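# Stack one keg centred on top of the other

## Task

Set one keg upright and centred on top of the other keg. It must stay there by itself; a stack that holds only because a robot supports it does not count. Release the keg and move the arms away at the end. Arm foot positions in metres, with facing in degrees counter-clockwise from +x: arm1 x=+0.42 y=+0.46 z=+0.69 facing -100; arm2 x=+0.01 y=+0.47 z=+0.61 facing -78; arm3 x=-0.44 y=+0.52 z=+0.71 facing -97; arm4 x=-0.59 y=-0.23 z=+0.63 facing +55; arm5 x=+0.02 y=-0.46 z=+0.73 facing +79; arm6 x=+0.46 y=-0.52 z=+0.65 facing +105.

## Robot and tools

Robots: six identical i2rt Big YAM arms named arm1 to arm6. Each has six revolute joints, a two-finger gripper and a wrist camera (armN_cam_wrist). A fixed room camera, cam_high, also watches the scene. With joints 1 and 6 at 0 and the hand level and pointing forward, the wrist camera rides on top of the hand and looks toward the fingertips. The hand reaches about 1.0 m from the joint1 axis at most. Every joint moves at its own speed, so the hand can take a wide, curved path between two postures.

Frames: there is one shared scene frame. Its origin is on the floor and +z is up. The foot positions and facings in the task are given in this frame. joint1 = 0 points the arm along its foot's facing. The 'hand' is the point halfway between the fingertips (URDF link pinch). The hand's z axis runs along the fingers, and the fingers close along its y axis.

execute_actions(actions, cameras):
- actions is a list holding one action or none. An empty list only reports state and images.
- An action is an object keyed by arm name, such as "arm3". Each arm entry has a "joints" object.
- All joint values are absolute targets, not offsets. Angles are in radians and the gripper is in metres.
- joint1_rad: -2.879 to 2.879. Base yaw; positive is counter-clockwise seen from above.
- joint2_rad: 0 to 3.141. Shoulder; 0 is the upper arm lying roughly level toward the back, and larger values lift it up and then forward.
- joint3_rad: 0 to 3.019. Elbow; 0 is fully folded, and larger values open it.
- joint4_rad: -1.692 to 1.57. Hand pitch; positive tilts the fingers up.
- joint5_rad: -1.57 to 1.57. Sideways hand swing; positive is toward the arm's right.
- joint6_rad: -2.094 to 2.094. Hand roll; positive is clockwise viewed from behind the hand.
- gripper_m: 0 to 0.093. The gap between the fingertips. Each finger pad pushes with at most about 50 to 62 N, and some grippers less.
- You may name any subset of arms and joints. All named motions start at the same moment and may finish at different times. A single action lasts at most 15 s.
- A joint or arm you leave out keeps its previous target and may still be pushing toward it. joint_status does not show this.
- An unknown key or an out-of-range number rejects the whole call, and nothing moves.
- cameras is a list of camera names. Omitted, null or ["all"] returns every camera; [] returns none. An unknown name rejects the call. The 'pictures' line gives the order of the returned images.

wait(seconds): 0 to 10 s. Nothing new is commanded. It returns the same state and images as an empty action.

zoom_image(camera, region): gives a closer view of part of that camera's most recent full image. region is [x0, y0, x1, y1] in image pixels, measured from the top-left corner, and can be at most 504 by 504. Wrist images are 616x616 fisheye with focal length about 224 px and a 90 degree half-angle. cam_high is 672x504 pinhole with fovy 53.939 degrees.

read_manual(section="licences") returns only the licence texts; it moves nothing. finished_scene(scene) takes the current scene's number and cannot be undone. Before calling it, the stack must be standing on its own and the arms must be clear. Its result reports success and gives the next task.

Reading results: joint_positions holds the measured values. A target counts as reached within these tolerances: ±0.045, ±0.14, ±0.09, ±0.055, ±0.03, ±0.035 rad for joints 1 to 6, and ±0.003 m for the gripper. joint_status reports how each commanded motion ended:
- off_target: the joint stopped short and may still be pushing.
- contact_stop: the joint halted on contact and now holds where it stopped.
- time_out: the joint ran out of time. It may keep pushing toward its target, or toward a point no more than 0.375, 0.375, 0.113, 0.225, 0.075 and 0.3 rad away (joints 1 to 6). It will finish on its own if the path clears.
- not_followed: it comes with a 'joint command not followed' line and usually a 'cause:' line. A safety check blocked that arm's joint targets, often to avoid a self-collision or an arm-arm collision. The gripper part of the same action still runs, and the blocked targets may be retried on later actions.
- on_its_own: lists joints this call did not command. 'held at' gives the target a joint holds, not its actual position.
- A joint carrying a load may sag. A target very close to the current reading may produce no motion.
- To stop a joint from straining, send its reported position as the new target.

Heat: a held load or a steady push warms the motors, and this continues while you think. A MOTOR HOT line appears at 85 °C. At 100 °C an OVER-TEMPERATURE FAULT occurs: that arm's joints and gripper go limp and the arm falls. Its unfinished keys then show limit_stop_at_motor_heat; send those targets again afterwards. Any stop inside a call cancels the later execute_actions, wait and finished_scene calls in the same reply.

Hazards: the arms do not stop when they touch something; they keep pushing, often hard. A hard press between two robots fails the task, and a hard collision can too. No state line reports arm-to-arm contact. The clearance check may react too late, and it ignores fingers, gripper housings and wrist cameras. Contact made through a carried object is not counted. The simulation keeps running while you think, and the arms hold their last commands. Avoid dropping, slipping, slamming or shoving the kegs, and do not knock them over. Loose objects can occasionally be nudged by outside disturbances, so check the stack with the cameras before finishing.

Each tool is called after "Emit:" as name([rows], argument=value, ...), one row to a line, values as JSON.

## Session

Emit:
execute_actions(actions=[])

Scene clock: 0.00 s.
Motor temperatures (°C, as the motors report them): arm1=[21 20 22 20 20 20] | arm2=[21 20 19 20 21 21] | arm3=[20 19 22 21 19 20] | arm4=[21 22 22 20 19 19] | arm5=[20 19 20 18 21 18] | arm6=[21 20 19 20 19 20]
arm1.joint_positions: joint1_rad=+0.339 joint2_rad=+0.554 joint3_rad=+1.391 joint4_rad=-1.330 joint5_rad=+0.095 joint6_rad=-0.391 gripper_m=+0.094
arm1.joint_status: not commanded
arm1.hand: x=+0.4287 y=+0.2499 z=+1.2410 quat_wxyz=(-0.290, -0.444, -0.735, +0.423) (m; scene frame)
arm2.joint_positions: joint1_rad=-0.244 joint2_rad=+0.605 joint3_rad=+1.475 joint4_rad=-1.454 joint5_rad=-0.150 joint6_rad=+0.299 gripper_m=+0.095
arm2.joint_status: not commanded
arm2.hand: x=+0.0196 y=+0.2709 z=+1.1664 quat_wxyz=(-0.418, -0.698, -0.532, +0.232) (m; scene frame)
arm3.joint_positions: joint1_rad=+0.146 joint2_rad=+0.608 joint3_rad=+1.466 joint4_rad=-1.223 joint5_rad=+0.197 joint6_rad=+0.505 gripper_m=+0.095
arm3.joint_status: not commanded
arm3.hand: x=-0.4735 y=+0.2859 z=+1.3086 quat_wxyz=(-0.446, -0.734, -0.378, +0.346) (m; scene frame)
arm4.joint_positions: joint1_rad=-0.417 joint2_rad=+0.561 joint3_rad=+1.335 joint4_rad=-1.427 joint5_rad=-0.066 joint6_rad=-0.510 gripper_m=+0.094
arm4.joint_status: not commanded
arm4.hand: x=-0.4274 y=-0.1124 z=+1.1359 quat_wxyz=(-0.447, +0.464, -0.764, -0.032) (m; scene frame)
arm5.joint_positions: joint1_rad=+0.290 joint2_rad=+0.626 joint3_rad=+1.460 joint4_rad=-1.194 joint5_rad=+0.240 joint6_rad=+0.083 gripper_m=+0.094
arm5.joint_status: not commanded
arm5.hand: x=+0.0360 y=-0.2280 z=+1.3341 quat_wxyz=(-0.442, +0.531, -0.619, -0.373) (m; scene frame)
arm6.joint_positions: joint1_rad=-0.104 joint2_rad=+0.572 joint3_rad=+1.328 joint4_rad=-1.507 joint5_rad=-0.187 joint6_rad=+0.493 gripper_m=+0.094
arm6.joint_status: not commanded
arm6.hand: x=+0.3953 y=-0.3348 z=+1.1379 quat_wxyz=(-0.101, +0.562, -0.719, -0.395) (m; scene frame)
pictures: arm1_cam_wrist, arm2_cam_wrist, arm3_cam_wrist, arm4_cam_wrist, arm5_cam_wrist, arm6_cam_wrist, cam_high
Images, in order (width x height): arm1_cam_wrist 616x616, arm2_cam_wrist 616x616, arm3_cam_wrist 616x616, arm4_cam_wrist 616x616, arm5_cam_wrist 616x616, arm6_cam_wrist 616x616, cam_high 672x504.

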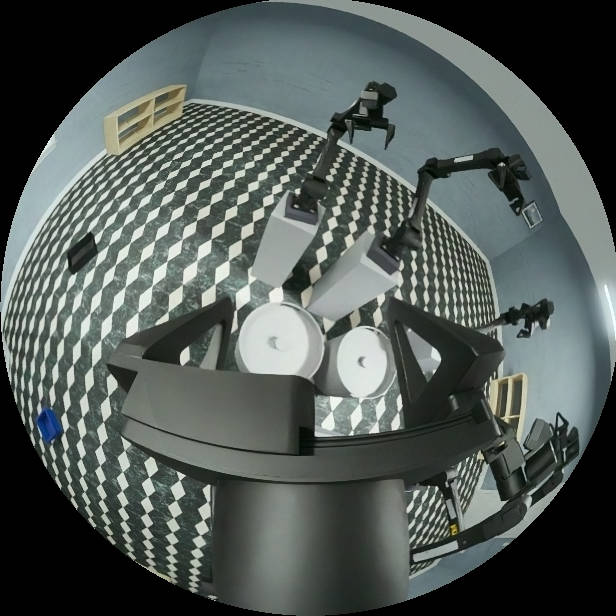

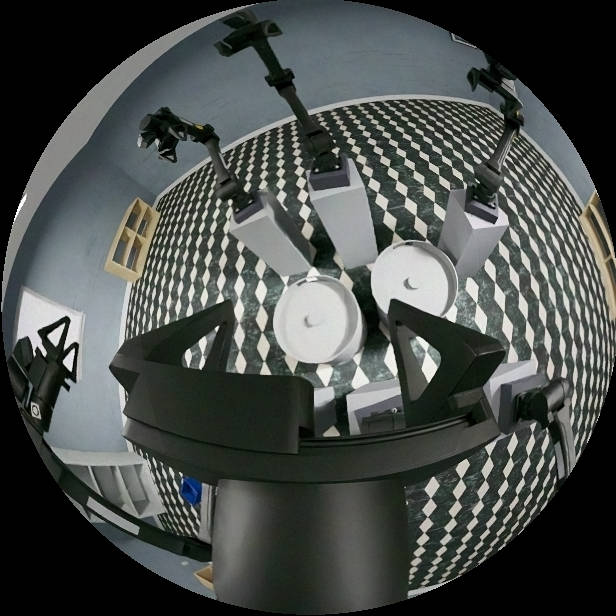

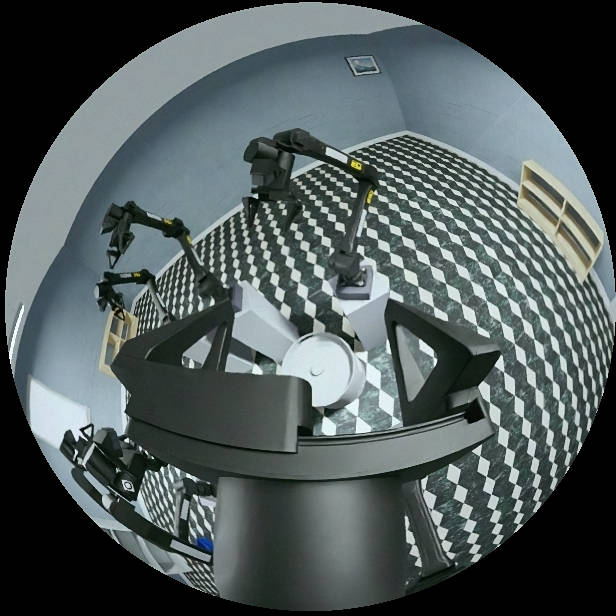

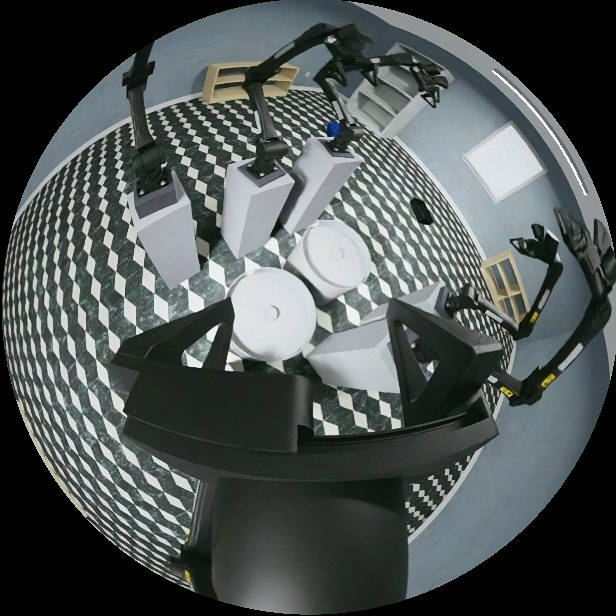

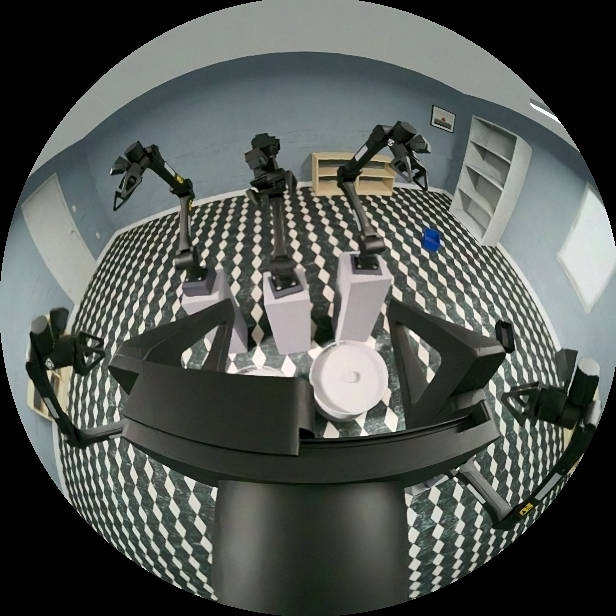

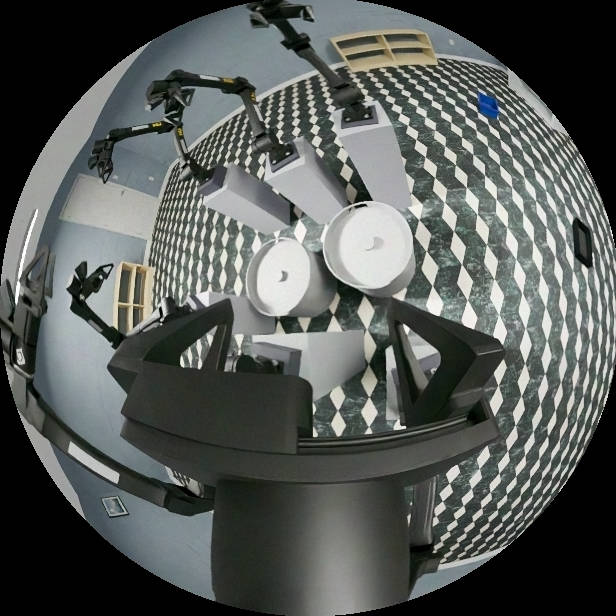

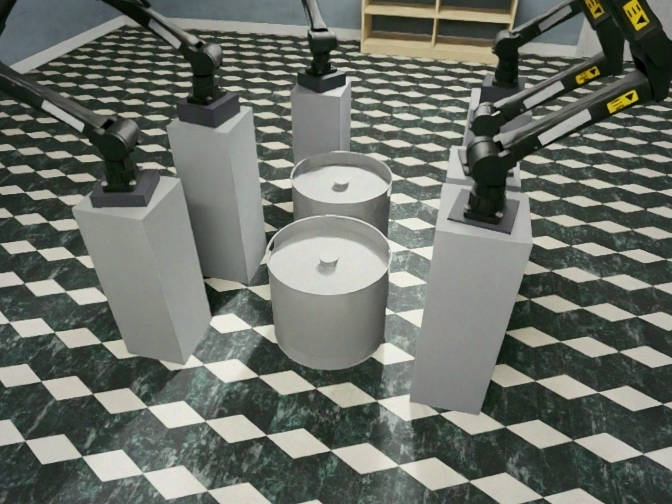

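Emit:
zoom_image(camera="cam_high", region=[230, 130, 430, 380])

Emit:
zoom_image(camera="arm2_cam_wrist", region=[250, 220, 480, 380])

Region (230, 130, 430, 380) of cam_high's 672x504 image, scaled by 2.016, with more detail than that image has; it fills the left 403 columns of this view, and the rest is white.

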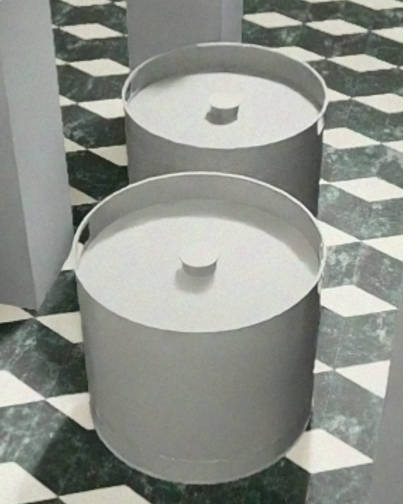

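Region (250, 220, 480, 380) of arm2_cam_wrist's 616x616 image, scaled by 2.191, with more detail than that image has; it fills the top 351 rows of this view, and the rest is white.

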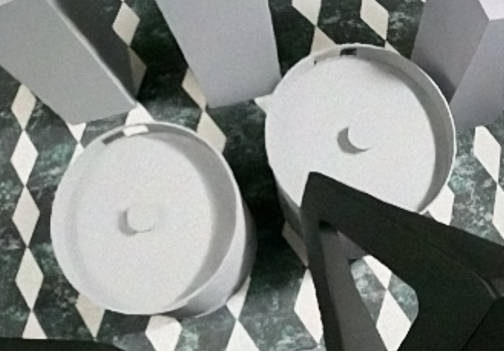

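Emit:
execute_actions([
  {"arm2":{"joints":{"joint1_rad":0.4,"joint2_rad":1.549,"joint3_rad":0.754,"joint4_rad":-0.776,"joint5_rad":0,"joint6_rad":0}},"arm5":{"joints":{"joint1_rad":0.7,"joint2_rad":1.881,"joint3_rad":0.706,"joint4_rad":-0.396,"joint5_rad":0,"joint6_rad":0}}},
], cameras=["arm2_cam_wrist","arm5_cam_wrist","cam_high"])

Scene clock: 15.37 s.
Motor temperatures (°C, as the motors report them): arm1=[21 20 26 20 20 20] | arm2=[21 20 21 20 21 21] | arm3=[20 19 25 21 19 20] | arm4=[21 22 26 20 19 19] | arm5=[20 19 22 18 21 18] | arm6=[21 20 22 20 19 20]
arm1.joint_positions: joint1_rad=+0.339 joint2_rad=+0.554 joint3_rad=+1.391 joint4_rad=-1.330 joint5_rad=+0.095 joint6_rad=-0.391 gripper_m=+0.094
arm1.joint_status: not commanded
arm1.hand: x=+0.4287 y=+0.2499 z=+1.2410 quat_wxyz=(-0.290, -0.444, -0.735, +0.423) (m; scene frame)
arm2.joint_positions: joint1_rad=+0.403 joint2_rad=+1.534 joint3_rad=+0.746 joint4_rad=-0.794 joint5_rad=-0.001 joint6_rad=+0.014 gripper_m=+0.095
arm2.joint_status: all done
arm2.hand: x=+0.2041 y=+0.1880 z=+0.6044 quat_wxyz=(-0.001, -0.471, -0.882, -0.005) (m; scene frame)
arm3.joint_positions: joint1_rad=+0.146 joint2_rad=+0.608 joint3_rad=+1.466 joint4_rad=-1.223 joint5_rad=+0.197 joint6_rad=+0.505 gripper_m=+0.095
arm3.joint_status: not commanded
arm3.hand: x=-0.4735 y=+0.2859 z=+1.3086 quat_wxyz=(-0.446, -0.734, -0.378, +0.346) (m; scene frame)
arm4.joint_positions: joint1_rad=-0.417 joint2_rad=+0.561 joint3_rad=+1.335 joint4_rad=-1.427 joint5_rad=-0.066 joint6_rad=-0.510 gripper_m=+0.094
arm4.joint_status: not commanded
arm4.hand: x=-0.4274 y=-0.1124 z=+1.1359 quat_wxyz=(-0.447, +0.464, -0.764, -0.032) (m; scene frame)
arm5.joint_positions: joint1_rad=+0.703 joint2_rad=+1.875 joint3_rad=+0.692 joint4_rad=-0.408 joint5_rad=+0.001 joint6_rad=+0.014 gripper_m=+0.094
arm5.joint_status: all done
arm5.hand: x=-0.1446 y=-0.1614 z=+0.6008 quat_wxyz=(-0.002, +0.859, -0.512, +0.007) (m; scene frame)
arm6.joint_positions: joint1_rad=-0.104 joint2_rad=+0.572 joint3_rad=+1.328 joint4_rad=-1.507 joint5_rad=-0.187 joint6_rad=+0.493 gripper_m=+0.094
arm6.joint_status: not commanded
arm6.hand: x=+0.3953 y=-0.3348 z=+1.1379 quat_wxyz=(-0.101, +0.562, -0.719, -0.395) (m; scene frame)
pictures: arm2_cam_wrist, arm5_cam_wrist, cam_high
Images, in order (width x height): arm2_cam_wrist 616x616, arm5_cam_wrist 616x616, cam_high 672x504.

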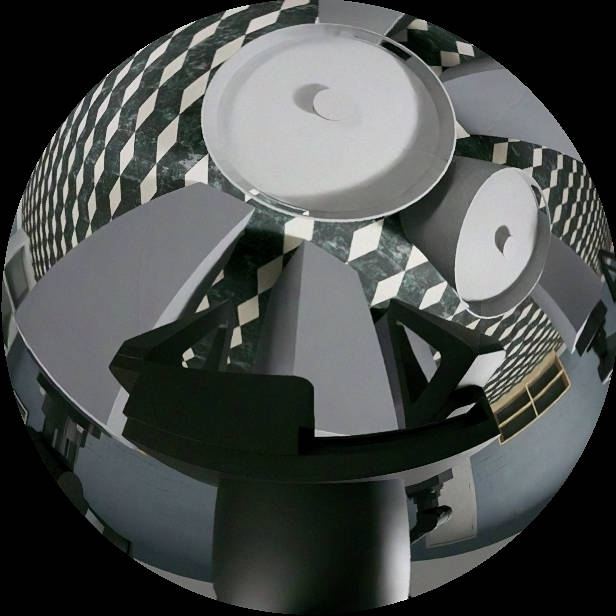

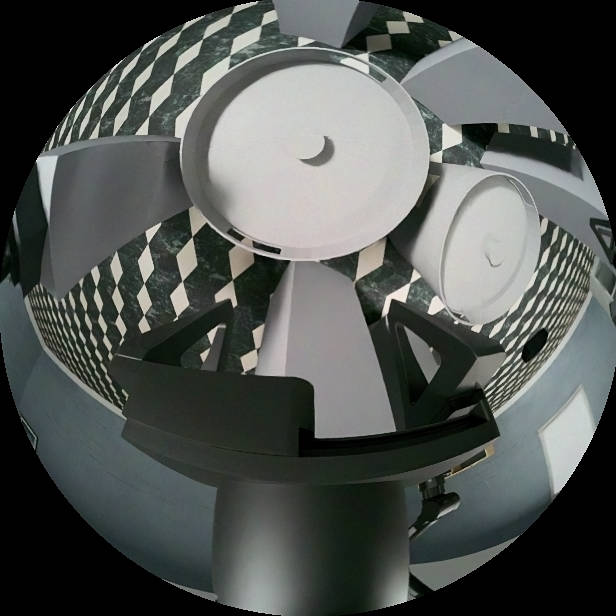

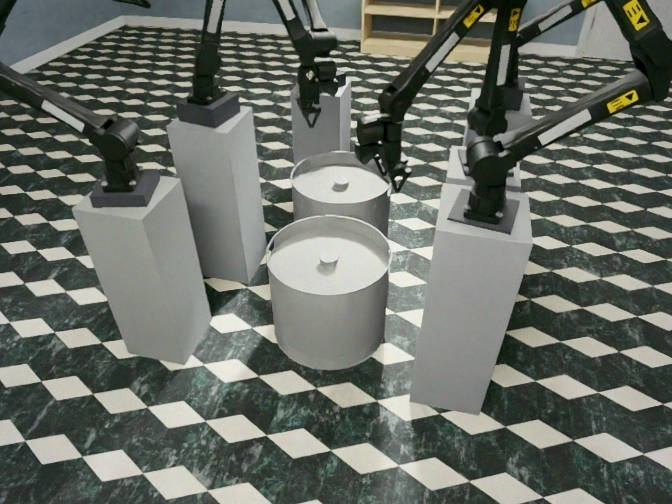

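Emit:
execute_actions([
  {"arm1":{"joints":{"joint1_rad":1.6}},"arm4":{"joints":{"joint1_rad":0.8}},"arm6":{"joints":{"joint1_rad":-1.3}},"arm2":{"joints":{"joint1_rad":0.72,"joint2_rad":2.12,"joint3_rad":0.9,"joint4_rad":-0.33,"joint5_rad":0,"joint6_rad":-0.3}},"arm5":{"joints":{"joint1_rad":-0.328,"joint2_rad":2.45,"joint3_rad":0.895,"joint4_rad":0.005,"joint5_rad":0,"joint6_rad":-1.75}}},
], cameras=["arm2_cam_wrist","arm5_cam_wrist","cam_high"])

Scene clock: 29.33 s.
Motor temperatures (°C, as the motors report them): arm1=[21 20 27 21 20 20] | arm2=[21 20 21 20 21 21] | arm3=[20 19 26 21 19 20] | arm4=[21 22 27 20 19 19] | arm5=[20 19 22 18 21 18] | arm6=[21 20 23 20 19 21]
arm1.joint_positions: joint1_rad=+1.595 joint2_rad=+0.554 joint3_rad=+1.391 joint4_rad=-1.330 joint5_rad=+0.095 joint6_rad=-0.391 gripper_m=+0.094
arm1.joint_status: all done
arm1.hand: x=+0.6149 y=+0.4083 z=+1.2442 quat_wxyz=(-0.488, +0.073, -0.852, +0.176) (m; scene frame)
arm2.joint_positions: joint1_rad=+0.727 joint2_rad=+2.122 joint3_rad=+0.894 joint4_rad=-0.347 joint5_rad=-0.001 joint6_rad=-0.286 gripper_m=+0.095
arm2.joint_status: all done
arm2.hand: x=+0.3365 y=+0.2268 z=+0.4232 quat_wxyz=(-0.004, -0.177, -0.984, -0.002) (m; scene frame)
arm3.joint_positions: joint1_rad=+0.146 joint2_rad=+0.608 joint3_rad=+1.466 joint4_rad=-1.223 joint5_rad=+0.197 joint6_rad=+0.505 gripper_m=+0.095
arm3.joint_status: not commanded
arm3.hand: x=-0.4735 y=+0.2859 z=+1.3086 quat_wxyz=(-0.446, -0.734, -0.378, +0.346) (m; scene frame)
arm4.joint_positions: joint1_rad=+0.790 joint2_rad=+0.561 joint3_rad=+1.335 joint4_rad=-1.427 joint5_rad=-0.066 joint6_rad=-0.510 gripper_m=+0.094
arm4.joint_status: all done
arm4.hand: x=-0.6453 y=-0.0278 z=+1.1323 quat_wxyz=(-0.344, +0.820, -0.366, -0.275) (m; scene frame)
arm5.joint_positions: joint1_rad=-0.327 joint2_rad=+2.457 joint3_rad=+0.891 joint4_rad=-0.006 joint5_rad=+0.002 joint6_rad=-1.736 gripper_m=+0.094
arm5.joint_status: all done
arm5.hand: x=+0.2010 y=-0.1443 z=+0.4198 quat_wxyz=(-0.006, +0.984, -0.177, +0.002) (m; scene frame)
arm6.joint_positions: joint1_rad=-1.296 joint2_rad=+0.572 joint3_rad=+1.328 joint4_rad=-1.507 joint5_rad=-0.187 joint6_rad=+0.493 gripper_m=+0.094
arm6.joint_status: all done
arm6.hand: x=+0.6097 y=-0.3943 z=+1.1382 quat_wxyz=(-0.304, +0.060, -0.911, -0.273) (m; scene frame)
pictures: arm2_cam_wrist, arm5_cam_wrist, cam_high
Images, in order (width x height): arm2_cam_wrist 616x616, arm5_cam_wrist 616x616, cam_high 672x504.

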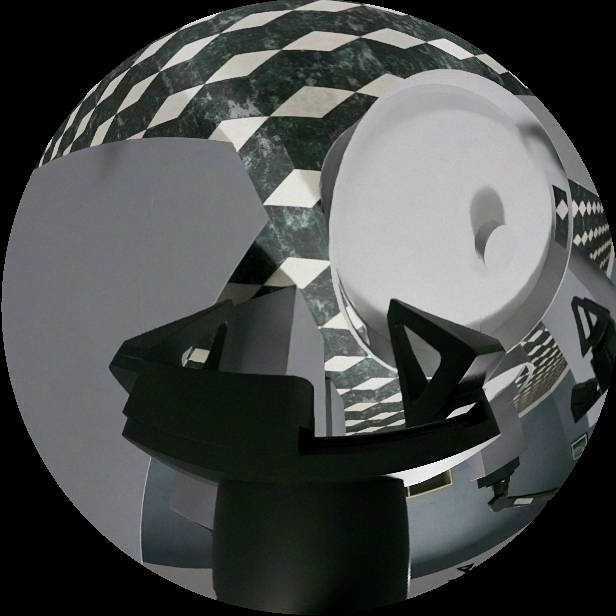

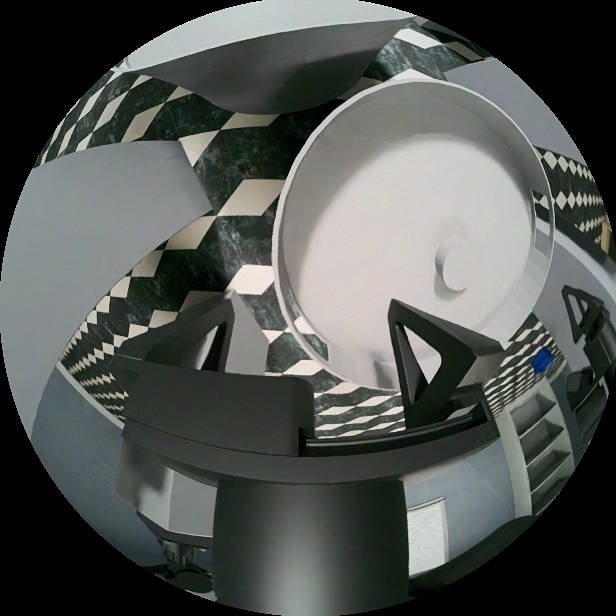

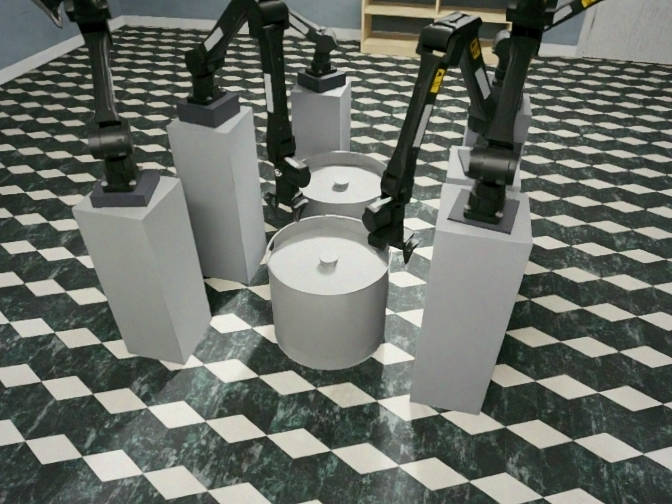

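Emit:
execute_actions([
  {"arm2":{"joints":{"joint1_rad":0.69,"joint2_rad":2.356,"joint3_rad":1.012,"joint4_rad":-0.208,"joint6_rad":-0.33}},"arm5":{"joints":{"joint1_rad":-0.368,"joint2_rad":2.69,"joint3_rad":0.972,"joint4_rad":0.167,"joint6_rad":-1.79}}},
], cameras=["arm2_cam_wrist","arm5_cam_wrist","cam_high"])

Scene clock: 35.23 s.
Motor temperatures (°C, as the motors report them): arm1=[21 20 27 21 20 20] | arm2=[21 21 20 20 21 21] | arm3=[20 19 26 21 19 20] | arm4=[21 22 27 20 19 19] | arm5=[20 20 22 18 21 18] | arm6=[21 20 24 20 19 21]
arm1.joint_positions: joint1_rad=+1.595 joint2_rad=+0.554 joint3_rad=+1.391 joint4_rad=-1.330 joint5_rad=+0.095 joint6_rad=-0.391 gripper_m=+0.094
arm1.joint_status: not commanded
arm1.hand: x=+0.6149 y=+0.4083 z=+1.2442 quat_wxyz=(-0.488, +0.073, -0.852, +0.176) (m; scene frame)
arm2.joint_positions: joint1_rad=+0.692 joint2_rad=+2.354 joint3_rad=+1.006 joint4_rad=-0.217 joint5_rad=-0.001 joint6_rad=-0.316 gripper_m=+0.095
arm2.joint_status: all done
arm2.hand: x=+0.3427 y=+0.2042 z=+0.3438 quat_wxyz=(-0.009, -0.180, -0.984, +0.001) (m; scene frame)
arm3.joint_positions: joint1_rad=+0.146 joint2_rad=+0.608 joint3_rad=+1.466 joint4_rad=-1.223 joint5_rad=+0.197 joint6_rad=+0.505 gripper_m=+0.095
arm3.joint_status: not commanded
arm3.hand: x=-0.4735 y=+0.2859 z=+1.3086 quat_wxyz=(-0.446, -0.734, -0.378, +0.346) (m; scene frame)
arm4.joint_positions: joint1_rad=+0.790 joint2_rad=+0.561 joint3_rad=+1.335 joint4_rad=-1.427 joint5_rad=-0.066 joint6_rad=-0.510 gripper_m=+0.094
arm4.joint_status: not commanded
arm4.hand: x=-0.6453 y=-0.0278 z=+1.1323 quat_wxyz=(-0.344, +0.820, -0.366, -0.275) (m; scene frame)
arm5.joint_positions: joint1_rad=-0.364 joint2_rad=+2.622 joint3_rad=+0.984 joint4_rad=+0.163 joint5_rad=+0.001 joint6_rad=-1.776 gripper_m=+0.094
arm5.joint_status: all done
arm5.hand: x=+0.2242 y=-0.1318 z=+0.3643 quat_wxyz=(-0.051, +0.983, -0.175, +0.019) (m; scene frame)
arm6.joint_positions: joint1_rad=-1.296 joint2_rad=+0.572 joint3_rad=+1.328 joint4_rad=-1.507 joint5_rad=-0.187 joint6_rad=+0.493 gripper_m=+0.094
arm6.joint_status: not commanded
arm6.hand: x=+0.6097 y=-0.3943 z=+1.1382 quat_wxyz=(-0.304, +0.060, -0.911, -0.273) (m; scene frame)
pictures: arm2_cam_wrist, arm5_cam_wrist, cam_high
Images, in order (width x height): arm2_cam_wrist 616x616, arm5_cam_wrist 616x616, cam_high 672x504.

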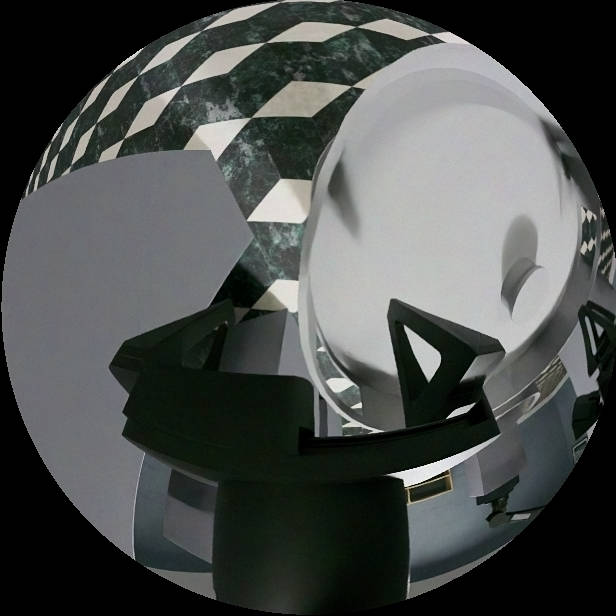

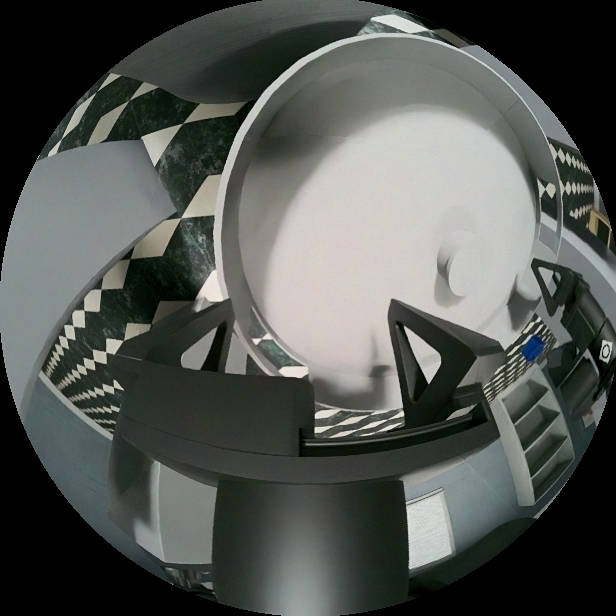

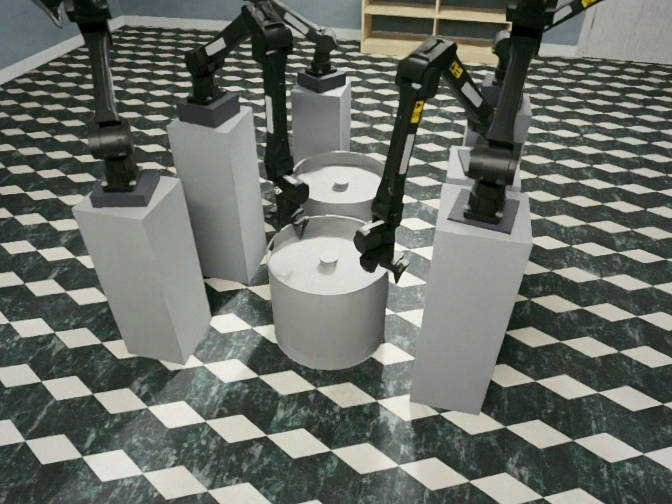

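Emit:
execute_actions([
  {"arm5":{"joints":{"joint2_rad":2.484}}},
], cameras=[])

Emit:
execute_actions([
  {"arm5":{"joints":{"joint3_rad":0.84,"joint4_rad":0.09}}},
], cameras=[])

Emit:
execute_actions([
  {"arm5":{"joints":{"joint2_rad":2.59,"joint3_rad":0.895,"joint4_rad":0.13}}},
], cameras=[])

Emit:
execute_actions([
  {"arm5":{"joints":{"joint2_rad":2.69,"joint3_rad":0.965,"joint4_rad":0.165}}},
], cameras=["arm2_cam_wrist","arm5_cam_wrist","cam_high"])

Scene clock: 40.13 s.
Motor temperatures (°C, as the motors report them): arm1=[21 20 27 21 20 20] | arm2=[21 21 20 20 21 21] | arm3=[20 19 26 21 19 20] | arm4=[21 22 28 20 19 19] | arm5=[20 20 21 18 21 18] | arm6=[21 20 24 20 19 21]
arm1.joint_positions: joint1_rad=+1.595 joint2_rad=+0.554 joint3_rad=+1.391 joint4_rad=-1.330 joint5_rad=+0.095 joint6_rad=-0.391 gripper_m=+0.094
arm1.joint_status: not commanded
arm1.hand: x=+0.6149 y=+0.4083 z=+1.2442 quat_wxyz=(-0.488, +0.073, -0.852, +0.176) (m; scene frame)
arm2.joint_positions: joint1_rad=+0.692 joint2_rad=+2.354 joint3_rad=+1.006 joint4_rad=-0.217 joint5_rad=-0.001 joint6_rad=-0.316 gripper_m=+0.095
arm2.joint_status: not commanded
arm2.hand: x=+0.3427 y=+0.2042 z=+0.3438 quat_wxyz=(-0.009, -0.180, -0.984, +0.001) (m; scene frame)
arm3.joint_positions: joint1_rad=+0.146 joint2_rad=+0.608 joint3_rad=+1.466 joint4_rad=-1.223 joint5_rad=+0.197 joint6_rad=+0.505 gripper_m=+0.095
arm3.joint_status: not commanded
arm3.hand: x=-0.4735 y=+0.2859 z=+1.3086 quat_wxyz=(-0.446, -0.734, -0.378, +0.346) (m; scene frame)
arm4.joint_positions: joint1_rad=+0.790 joint2_rad=+0.561 joint3_rad=+1.335 joint4_rad=-1.427 joint5_rad=-0.066 joint6_rad=-0.510 gripper_m=+0.094
arm4.joint_status: not commanded
arm4.hand: x=-0.6453 y=-0.0278 z=+1.1323 quat_wxyz=(-0.344, +0.820, -0.366, -0.275) (m; scene frame)
arm5.joint_positions: joint1_rad=-0.364 joint2_rad=+2.463 joint3_rad=+0.976 joint4_rad=+0.163 joint5_rad=+0.001 joint6_rad=-1.777 gripper_m=+0.094
arm5.joint_status: all done
arm5.hand: x=+0.2605 y=-0.0739 z=+0.4277 quat_wxyz=(-0.120, +0.976, -0.174, +0.047) (m; scene frame)
arm6.joint_positions: joint1_rad=-1.296 joint2_rad=+0.572 joint3_rad=+1.328 joint4_rad=-1.507 joint5_rad=-0.187 joint6_rad=+0.493 gripper_m=+0.094
arm6.joint_status: not commanded
arm6.hand: x=+0.6097 y=-0.3943 z=+1.1382 quat_wxyz=(-0.304, +0.060, -0.911, -0.273) (m; scene frame)
pictures: none
No camera images: the call's "cameras" was empty. Leave "cameras" out to get every camera's image.

Scene clock: 41.13 s.
Motor temperatures (°C, as the motors report them): arm1=[21 20 28 21 20 20] | arm2=[21 21 20 20 21 21] | arm3=[20 19 26 21 19 20] | arm4=[21 22 28 20 19 19] | arm5=[20 20 21 18 21 18] | arm6=[21 20 24 20 20 21]
arm1.joint_positions: joint1_rad=+1.595 joint2_rad=+0.554 joint3_rad=+1.391 joint4_rad=-1.330 joint5_rad=+0.095 joint6_rad=-0.391 gripper_m=+0.094
arm1.joint_status: not commanded
arm1.hand: x=+0.6149 y=+0.4083 z=+1.2442 quat_wxyz=(-0.488, +0.073, -0.852, +0.176) (m; scene frame)
arm2.joint_positions: joint1_rad=+0.692 joint2_rad=+2.354 joint3_rad=+1.006 joint4_rad=-0.217 joint5_rad=-0.001 joint6_rad=-0.316 gripper_m=+0.095
arm2.joint_status: not commanded
arm2.hand: x=+0.3427 y=+0.2042 z=+0.3438 quat_wxyz=(-0.009, -0.180, -0.984, +0.001) (m; scene frame)
arm3.joint_positions: joint1_rad=+0.146 joint2_rad=+0.608 joint3_rad=+1.466 joint4_rad=-1.223 joint5_rad=+0.197 joint6_rad=+0.505 gripper_m=+0.095
arm3.joint_status: not commanded
arm3.hand: x=-0.4735 y=+0.2859 z=+1.3086 quat_wxyz=(-0.446, -0.734, -0.378, +0.346) (m; scene frame)
arm4.joint_positions: joint1_rad=+0.790 joint2_rad=+0.561 joint3_rad=+1.335 joint4_rad=-1.427 joint5_rad=-0.066 joint6_rad=-0.510 gripper_m=+0.094
arm4.joint_status: not commanded
arm4.hand: x=-0.6453 y=-0.0278 z=+1.1323 quat_wxyz=(-0.344, +0.820, -0.366, -0.275) (m; scene frame)
arm5.joint_positions: joint1_rad=-0.364 joint2_rad=+2.477 joint3_rad=+0.836 joint4_rad=+0.094 joint5_rad=+0.001 joint6_rad=-1.777 gripper_m=+0.094
arm5.joint_status: all done
arm5.hand: x=+0.2021 y=-0.1674 z=+0.4136 quat_wxyz=(-0.017, +0.984, -0.175, +0.006) (m; scene frame)
arm6.joint_positions: joint1_rad=-1.296 joint2_rad=+0.572 joint3_rad=+1.328 joint4_rad=-1.507 joint5_rad=-0.187 joint6_rad=+0.493 gripper_m=+0.094
arm6.joint_status: not commanded
arm6.hand: x=+0.6097 y=-0.3943 z=+1.1382 quat_wxyz=(-0.304, +0.060, -0.911, -0.273) (m; scene frame)
pictures: none
No camera images: the call's "cameras" was empty. Leave "cameras" out to get every camera's image.

Scene clock: 42.03 s.
Motor temperatures (°C, as the motors report them): arm1=[21 20 28 21 20 20] | arm2=[21 21 20 20 21 21] | arm3=[20 19 26 21 19 20] | arm4=[21 22 28 20 19 19] | arm5=[20 20 21 18 21 18] | arm6=[21 20 24 20 20 21]
arm1.joint_positions: joint1_rad=+1.595 joint2_rad=+0.554 joint3_rad=+1.391 joint4_rad=-1.330 joint5_rad=+0.095 joint6_rad=-0.391 gripper_m=+0.094
arm1.joint_status: not commanded
arm1.hand: x=+0.6149 y=+0.4083 z=+1.2442 quat_wxyz=(-0.488, +0.073, -0.852, +0.176) (m; scene frame)
arm2.joint_positions: joint1_rad=+0.692 joint2_rad=+2.354 joint3_rad=+1.006 joint4_rad=-0.217 joint5_rad=-0.001 joint6_rad=-0.316 gripper_m=+0.095
arm2.joint_status: not commanded
arm2.hand: x=+0.3427 y=+0.2042 z=+0.3438 quat_wxyz=(-0.009, -0.180, -0.984, +0.001) (m; scene frame)
arm3.joint_positions: joint1_rad=+0.146 joint2_rad=+0.608 joint3_rad=+1.466 joint4_rad=-1.223 joint5_rad=+0.197 joint6_rad=+0.505 gripper_m=+0.095
arm3.joint_status: not commanded
arm3.hand: x=-0.4735 y=+0.2859 z=+1.3086 quat_wxyz=(-0.446, -0.734, -0.378, +0.346) (m; scene frame)
arm4.joint_positions: joint1_rad=+0.790 joint2_rad=+0.561 joint3_rad=+1.335 joint4_rad=-1.427 joint5_rad=-0.066 joint6_rad=-0.510 gripper_m=+0.094
arm4.joint_status: not commanded
arm4.hand: x=-0.6453 y=-0.0278 z=+1.1323 quat_wxyz=(-0.344, +0.820, -0.366, -0.275) (m; scene frame)
arm5.joint_positions: joint1_rad=-0.364 joint2_rad=+2.582 joint3_rad=+0.894 joint4_rad=+0.124 joint5_rad=+0.001 joint6_rad=-1.777 gripper_m=+0.094
arm5.joint_status: all done
arm5.hand: x=+0.1995 y=-0.1713 z=+0.3785 quat_wxyz=(-0.009, +0.985, -0.175, +0.003) (m; scene frame)
arm6.joint_positions: joint1_rad=-1.296 joint2_rad=+0.572 joint3_rad=+1.328 joint4_rad=-1.507 joint5_rad=-0.187 joint6_rad=+0.493 gripper_m=+0.094
arm6.joint_status: not commanded
arm6.hand: x=+0.6097 y=-0.3943 z=+1.1382 quat_wxyz=(-0.304, +0.060, -0.911, -0.273) (m; scene frame)
pictures: none
No camera images: the call's "cameras" was empty. Leave "cameras" out to get every camera's image.

Scene clock: 42.93 s.
Motor temperatures (°C, as the motors report them): arm1=[21 20 28 21 20 20] | arm2=[21 21 20 20 21 21] | arm3=[20 19 26 21 19 20] | arm4=[21 22 28 20 19 19] | arm5=[20 20 21 18 21 18] | arm6=[21 20 24 20 20 21]
arm1.joint_positions: joint1_rad=+1.595 joint2_rad=+0.554 joint3_rad=+1.391 joint4_rad=-1.330 joint5_rad=+0.095 joint6_rad=-0.391 gripper_m=+0.094
arm1.joint_status: not commanded
arm1.hand: x=+0.6149 y=+0.4083 z=+1.2442 quat_wxyz=(-0.488, +0.073, -0.852, +0.176) (m; scene frame)
arm2.joint_positions: joint1_rad=+0.692 joint2_rad=+2.354 joint3_rad=+1.006 joint4_rad=-0.217 joint5_rad=-0.001 joint6_rad=-0.316 gripper_m=+0.095
arm2.joint_status: not commanded
arm2.hand: x=+0.3427 y=+0.2042 z=+0.3438 quat_wxyz=(-0.009, -0.180, -0.984, +0.001) (m; scene frame)
arm3.joint_positions: joint1_rad=+0.146 joint2_rad=+0.608 joint3_rad=+1.466 joint4_rad=-1.223 joint5_rad=+0.197 joint6_rad=+0.505 gripper_m=+0.095
arm3.joint_status: not commanded
arm3.hand: x=-0.4735 y=+0.2859 z=+1.3086 quat_wxyz=(-0.446, -0.734, -0.378, +0.346) (m; scene frame)
arm4.joint_positions: joint1_rad=+0.790 joint2_rad=+0.561 joint3_rad=+1.335 joint4_rad=-1.427 joint5_rad=-0.066 joint6_rad=-0.510 gripper_m=+0.094
arm4.joint_status: not commanded
arm4.hand: x=-0.6453 y=-0.0278 z=+1.1323 quat_wxyz=(-0.344, +0.820, -0.366, -0.275) (m; scene frame)
arm5.joint_positions: joint1_rad=-0.364 joint2_rad=+2.680 joint3_rad=+0.966 joint4_rad=+0.158 joint5_rad=+0.001 joint6_rad=-1.777 gripper_m=+0.094
arm5.joint_status: all done
arm5.hand: x=+0.2020 y=-0.1671 z=+0.3443 quat_wxyz=(-0.013, +0.985, -0.175, +0.004) (m; scene frame)
arm6.joint_positions: joint1_rad=-1.296 joint2_rad=+0.572 joint3_rad=+1.328 joint4_rad=-1.507 joint5_rad=-0.187 joint6_rad=+0.493 gripper_m=+0.094
arm6.joint_status: not commanded
arm6.hand: x=+0.6097 y=-0.3943 z=+1.1382 quat_wxyz=(-0.304, +0.060, -0.911, -0.273) (m; scene frame)
pictures: arm2_cam_wrist, arm5_cam_wrist, cam_high
Images, in order (width x height): arm2_cam_wrist 616x616, arm5_cam_wrist 616x616, cam_high 672x504.

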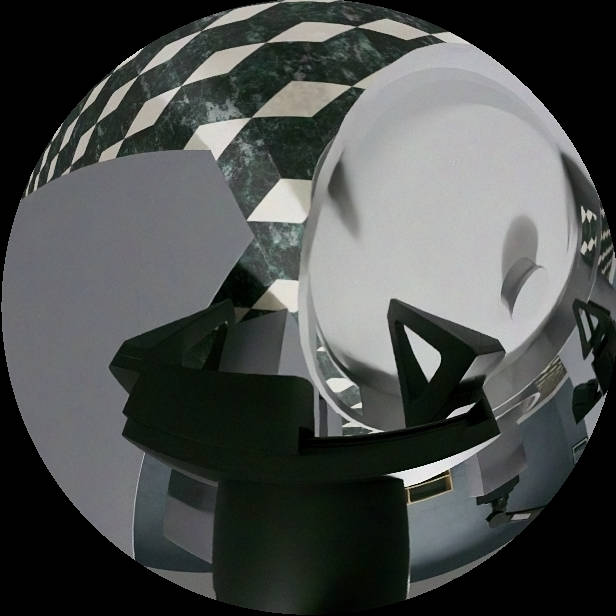

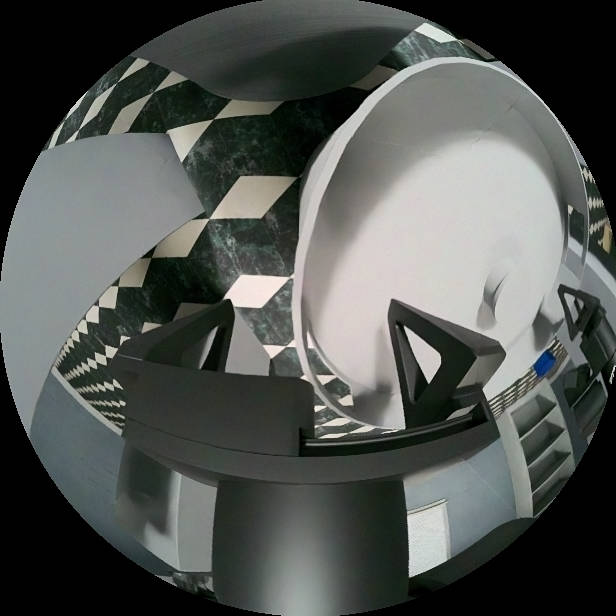

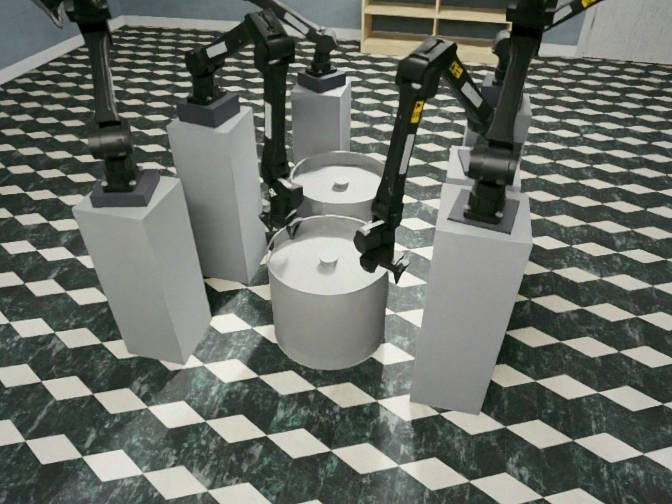

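Emit:
execute_actions([
  {"arm2":{"joints":{"joint1_rad":0.70,"joint2_rad":2.425,"joint3_rad":1.026,"joint4_rad":-0.162}},"arm5":{"joints":{"joint2_rad":2.775,"joint3_rad":1.015,"joint4_rad":0.19}}},
], cameras=[])

Emit:
execute_actions([
  {"arm2":{"joints":{"gripper_m":0}},"arm5":{"joints":{"gripper_m":0}}},
], cameras=["arm2_cam_wrist","arm5_cam_wrist","cam_high"])

Scene clock: 47.43 s.
Motor temperatures (°C, as the motors report them): arm1=[21 20 28 21 20 20] | arm2=[21 21 20 20 21 21] | arm3=[20 19 26 21 19 20] | arm4=[21 22 28 20 19 19] | arm5=[20 20 21 18 21 18] | arm6=[21 20 24 20 20 21]
arm1.joint_positions: joint1_rad=+1.595 joint2_rad=+0.554 joint3_rad=+1.391 joint4_rad=-1.330 joint5_rad=+0.095 joint6_rad=-0.391 gripper_m=+0.094
arm1.joint_status: not commanded
arm1.hand: x=+0.6149 y=+0.4083 z=+1.2442 quat_wxyz=(-0.488, +0.073, -0.852, +0.176) (m; scene frame)
arm2.joint_positions: joint1_rad=+0.692 joint2_rad=+2.406 joint3_rad=+1.021 joint4_rad=-0.178 joint5_rad=-0.001 joint6_rad=-0.316 gripper_m=+0.095
arm2.joint_status: all done
arm2.hand: x=+0.3409 y=+0.2059 z=+0.3242 quat_wxyz=(-0.010, -0.180, -0.984, +0.001) (m; scene frame)
arm3.joint_positions: joint1_rad=+0.146 joint2_rad=+0.608 joint3_rad=+1.466 joint4_rad=-1.223 joint5_rad=+0.197 joint6_rad=+0.505 gripper_m=+0.095
arm3.joint_status: not commanded
arm3.hand: x=-0.4735 y=+0.2859 z=+1.3086 quat_wxyz=(-0.446, -0.734, -0.378, +0.346) (m; scene frame)
arm4.joint_positions: joint1_rad=+0.790 joint2_rad=+0.561 joint3_rad=+1.335 joint4_rad=-1.427 joint5_rad=-0.066 joint6_rad=-0.510 gripper_m=+0.094
arm4.joint_status: not commanded
arm4.hand: x=-0.6453 y=-0.0278 z=+1.1323 quat_wxyz=(-0.344, +0.820, -0.366, -0.275) (m; scene frame)
arm5.joint_positions: joint1_rad=-0.364 joint2_rad=+2.766 joint3_rad=+1.017 joint4_rad=+0.183 joint5_rad=+0.001 joint6_rad=-1.777 gripper_m=+0.094
arm5.joint_status: all done
arm5.hand: x=+0.1983 y=-0.1729 z=+0.3143 quat_wxyz=(-0.009, +0.985, -0.175, +0.002) (m; scene frame)
arm6.joint_positions: joint1_rad=-1.296 joint2_rad=+0.572 joint3_rad=+1.328 joint4_rad=-1.507 joint5_rad=-0.187 joint6_rad=+0.493 gripper_m=+0.094
arm6.joint_status: not commanded
arm6.hand: x=+0.6097 y=-0.3943 z=+1.1382 quat_wxyz=(-0.304, +0.060, -0.911, -0.273) (m; scene frame)
pictures: none
No camera images: the call's "cameras" was empty. Leave "cameras" out to get every camera's image.

Scene clock: 48.27 s.
Motor temperatures (°C, as the motors report them): arm1=[21 20 28 21 20 20] | arm2=[21 21 20 20 21 21] | arm3=[20 19 26 21 19 20] | arm4=[21 22 28 20 19 19] | arm5=[20 20 21 18 21 18] | arm6=[21 20 24 20 20 21]
arm1.joint_positions: joint1_rad=+1.595 joint2_rad=+0.554 joint3_rad=+1.391 joint4_rad=-1.330 joint5_rad=+0.095 joint6_rad=-0.391 gripper_m=+0.094
arm1.joint_status: not commanded
arm1.hand: x=+0.6149 y=+0.4083 z=+1.2442 quat_wxyz=(-0.488, +0.073, -0.852, +0.176) (m; scene frame)
arm2.joint_positions: joint1_rad=+0.700 joint2_rad=+2.406 joint3_rad=+1.021 joint4_rad=-0.177 joint5_rad=+0.010 joint6_rad=-0.376 gripper_m=+0.002
arm2.joint_status: all done
arm2.hand: x=+0.3419 y=+0.2068 z=+0.3242 quat_wxyz=(-0.007, -0.146, -0.989, +0.006) (m; scene frame)
arm3.joint_positions: joint1_rad=+0.146 joint2_rad=+0.608 joint3_rad=+1.466 joint4_rad=-1.223 joint5_rad=+0.197 joint6_rad=+0.505 gripper_m=+0.095
arm3.joint_status: not commanded
arm3.hand: x=-0.4735 y=+0.2859 z=+1.3086 quat_wxyz=(-0.446, -0.734, -0.378, +0.346) (m; scene frame)
arm4.joint_positions: joint1_rad=+0.790 joint2_rad=+0.561 joint3_rad=+1.335 joint4_rad=-1.427 joint5_rad=-0.066 joint6_rad=-0.510 gripper_m=+0.094
arm4.joint_status: not commanded
arm4.hand: x=-0.6453 y=-0.0278 z=+1.1323 quat_wxyz=(-0.344, +0.820, -0.366, -0.275) (m; scene frame)
arm5.joint_positions: joint1_rad=-0.364 joint2_rad=+2.766 joint3_rad=+1.018 joint4_rad=+0.183 joint5_rad=+0.001 joint6_rad=-1.779 gripper_m=+0.002
arm5.joint_status: all done
arm5.hand: x=+0.1985 y=-0.1726 z=+0.3143 quat_wxyz=(-0.009, +0.985, -0.174, +0.003) (m; scene frame)
arm6.joint_positions: joint1_rad=-1.296 joint2_rad=+0.572 joint3_rad=+1.328 joint4_rad=-1.507 joint5_rad=-0.187 joint6_rad=+0.493 gripper_m=+0.094
arm6.joint_status: not commanded
arm6.hand: x=+0.6097 y=-0.3943 z=+1.1382 quat_wxyz=(-0.304, +0.060, -0.911, -0.273) (m; scene frame)
pictures: arm2_cam_wrist, arm5_cam_wrist, cam_high
Images, in order (width x height): arm2_cam_wrist 616x616, arm5_cam_wrist 616x616, cam_high 672x504.

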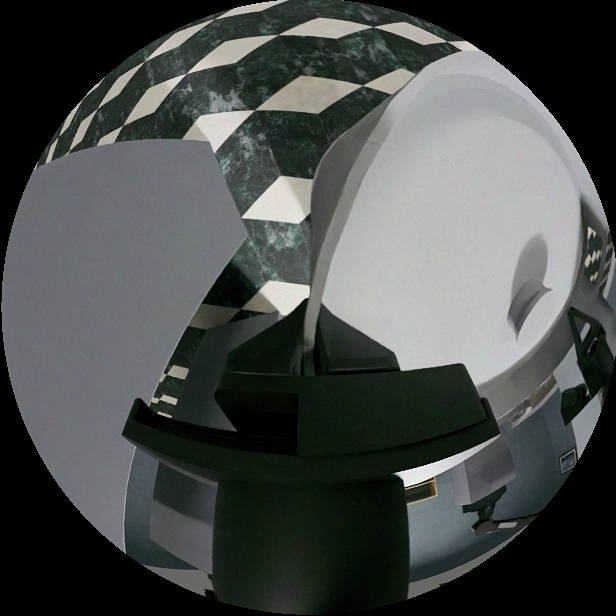

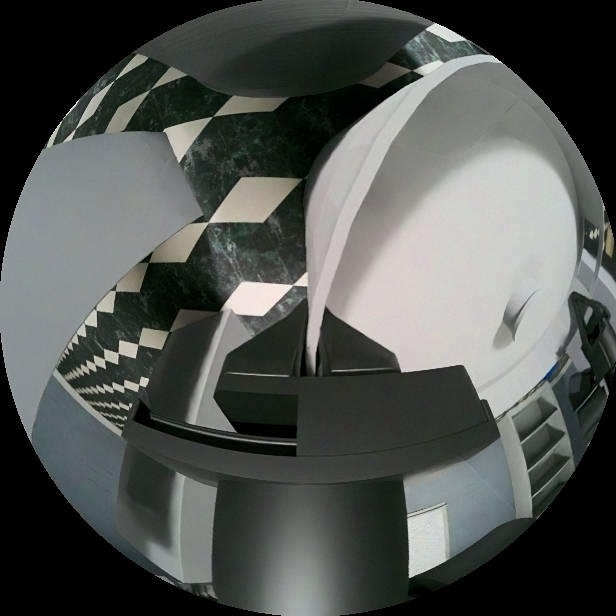

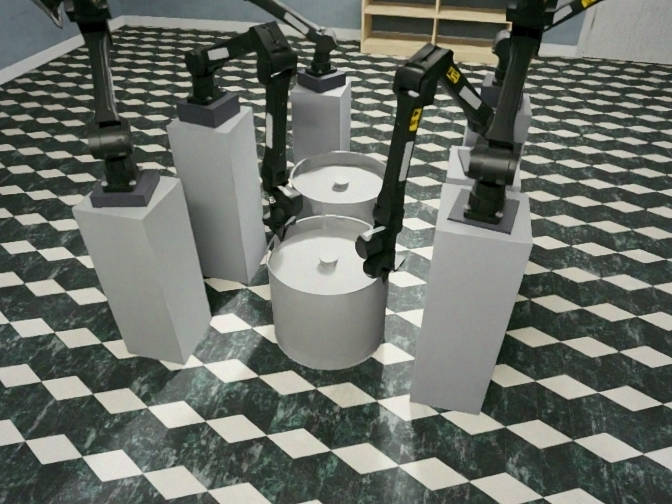

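Emit:
execute_actions([
  {"arm2":{"joints":{"joint2_rad":2.235,"joint3_rad":0.962,"joint4_rad":-0.28,"joint6_rad":-0.376}},"arm5":{"joints":{"joint2_rad":2.582,"joint3_rad":0.894,"joint4_rad":0.124}}},
], cameras=["arm2_cam_wrist","arm5_cam_wrist","cam_high"])

Scene clock: 53.00 s.
Motor temperatures (°C, as the motors report them): arm1=[21 20 28 21 20 20] | arm2=[21 22 19 20 22 21] | arm3=[20 19 27 21 19 20] | arm4=[21 22 28 20 19 19] | arm5=[20 20 21 18 21 18] | arm6=[21 20 25 20 20 21]
arm1.joint_positions: joint1_rad=+1.595 joint2_rad=+0.554 joint3_rad=+1.391 joint4_rad=-1.330 joint5_rad=+0.095 joint6_rad=-0.391 gripper_m=+0.094
arm1.joint_status: not commanded
arm1.hand: x=+0.6149 y=+0.4083 z=+1.2442 quat_wxyz=(-0.488, +0.073, -0.852, +0.176) (m; scene frame)
arm2.joint_positions: joint1_rad=+0.680 joint2_rad=+2.397 joint3_rad=+0.996 joint4_rad=-0.185 joint5_rad=+0.020 joint6_rad=-0.424 gripper_m=+0.002
arm2.joint_status: joint2_rad time_out (moved -0.010 of -0.171); joint4_rad time_out (moved -0.008 of -0.103); joint6_rad time_out (moved -0.048 of +0.000); the others done
arm2.on_its_own: joint2_rad reads +2.397 and still pushes toward +2.235 since a time_out; joint4_rad reads -0.185 and still pushes toward -0.280 since a time_out; joint6_rad reads -0.424 and still pushes toward -0.376 since a time_out
arm2.hand: x=+0.3254 y=+0.2075 z=+0.3261 quat_wxyz=(+0.005, -0.132, -0.991, +0.004) (m; scene frame)
arm3.joint_positions: joint1_rad=+0.146 joint2_rad=+0.608 joint3_rad=+1.466 joint4_rad=-1.223 joint5_rad=+0.197 joint6_rad=+0.505 gripper_m=+0.095
arm3.joint_status: not commanded
arm3.hand: x=-0.4735 y=+0.2859 z=+1.3086 quat_wxyz=(-0.446, -0.734, -0.378, +0.346) (m; scene frame)
arm4.joint_positions: joint1_rad=+0.790 joint2_rad=+0.561 joint3_rad=+1.335 joint4_rad=-1.427 joint5_rad=-0.066 joint6_rad=-0.510 gripper_m=+0.094
arm4.joint_status: not commanded
arm4.hand: x=-0.6453 y=-0.0278 z=+1.1323 quat_wxyz=(-0.344, +0.820, -0.366, -0.275) (m; scene frame)
arm5.joint_positions: joint1_rad=-0.357 joint2_rad=+2.756 joint3_rad=+1.010 joint4_rad=+0.159 joint5_rad=-0.002 joint6_rad=-1.800 gripper_m=+0.001
arm5.joint_status: joint2_rad time_out (moved -0.010 of -0.184); joint3_rad time_out (moved -0.008 of -0.124); the others done
arm5.on_its_own: joint2_rad reads +2.756 and still pushes toward +2.582 since a time_out; joint3_rad reads +1.010 and still pushes toward +0.898 since a time_out
arm5.hand: x=+0.1932 y=-0.1753 z=+0.3180 quat_wxyz=(+0.000, +0.987, -0.160, -0.003) (m; scene frame)
arm6.joint_positions: joint1_rad=-1.296 joint2_rad=+0.572 joint3_rad=+1.328 joint4_rad=-1.507 joint5_rad=-0.187 joint6_rad=+0.493 gripper_m=+0.094
arm6.joint_status: not commanded
arm6.hand: x=+0.6097 y=-0.3943 z=+1.1382 quat_wxyz=(-0.304, +0.060, -0.911, -0.273) (m; scene frame)
pictures: arm2_cam_wrist, arm5_cam_wrist, cam_high
Images, in order (width x height): arm2_cam_wrist 616x616, arm5_cam_wrist 616x616, cam_high 672x504.

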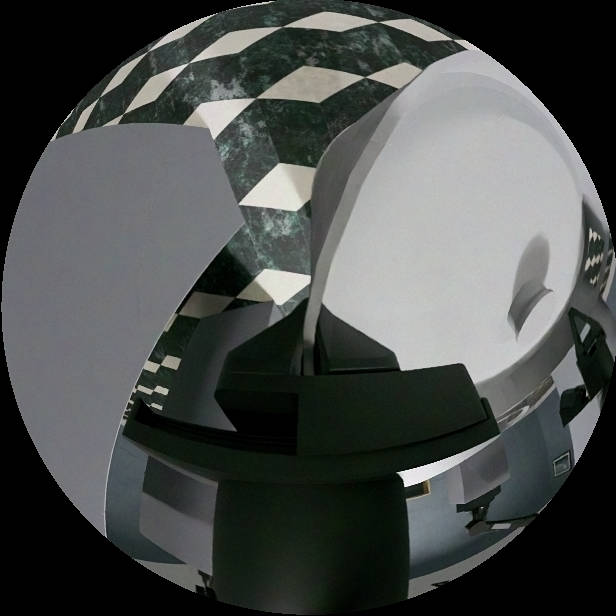

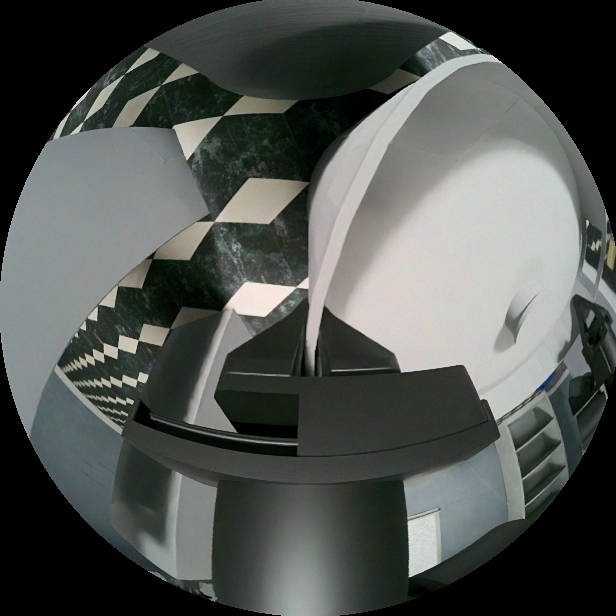

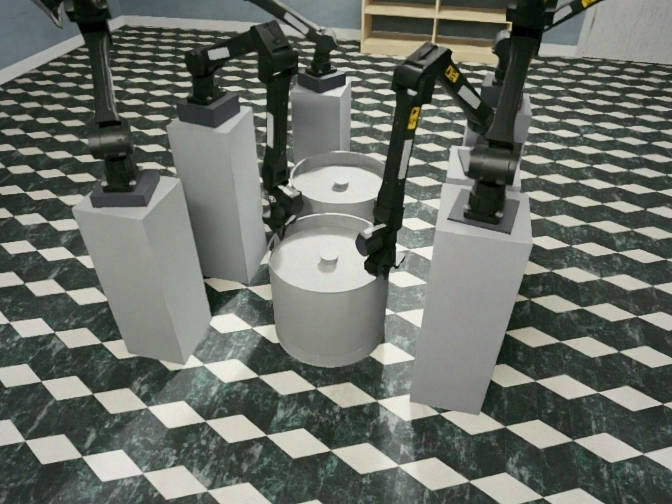

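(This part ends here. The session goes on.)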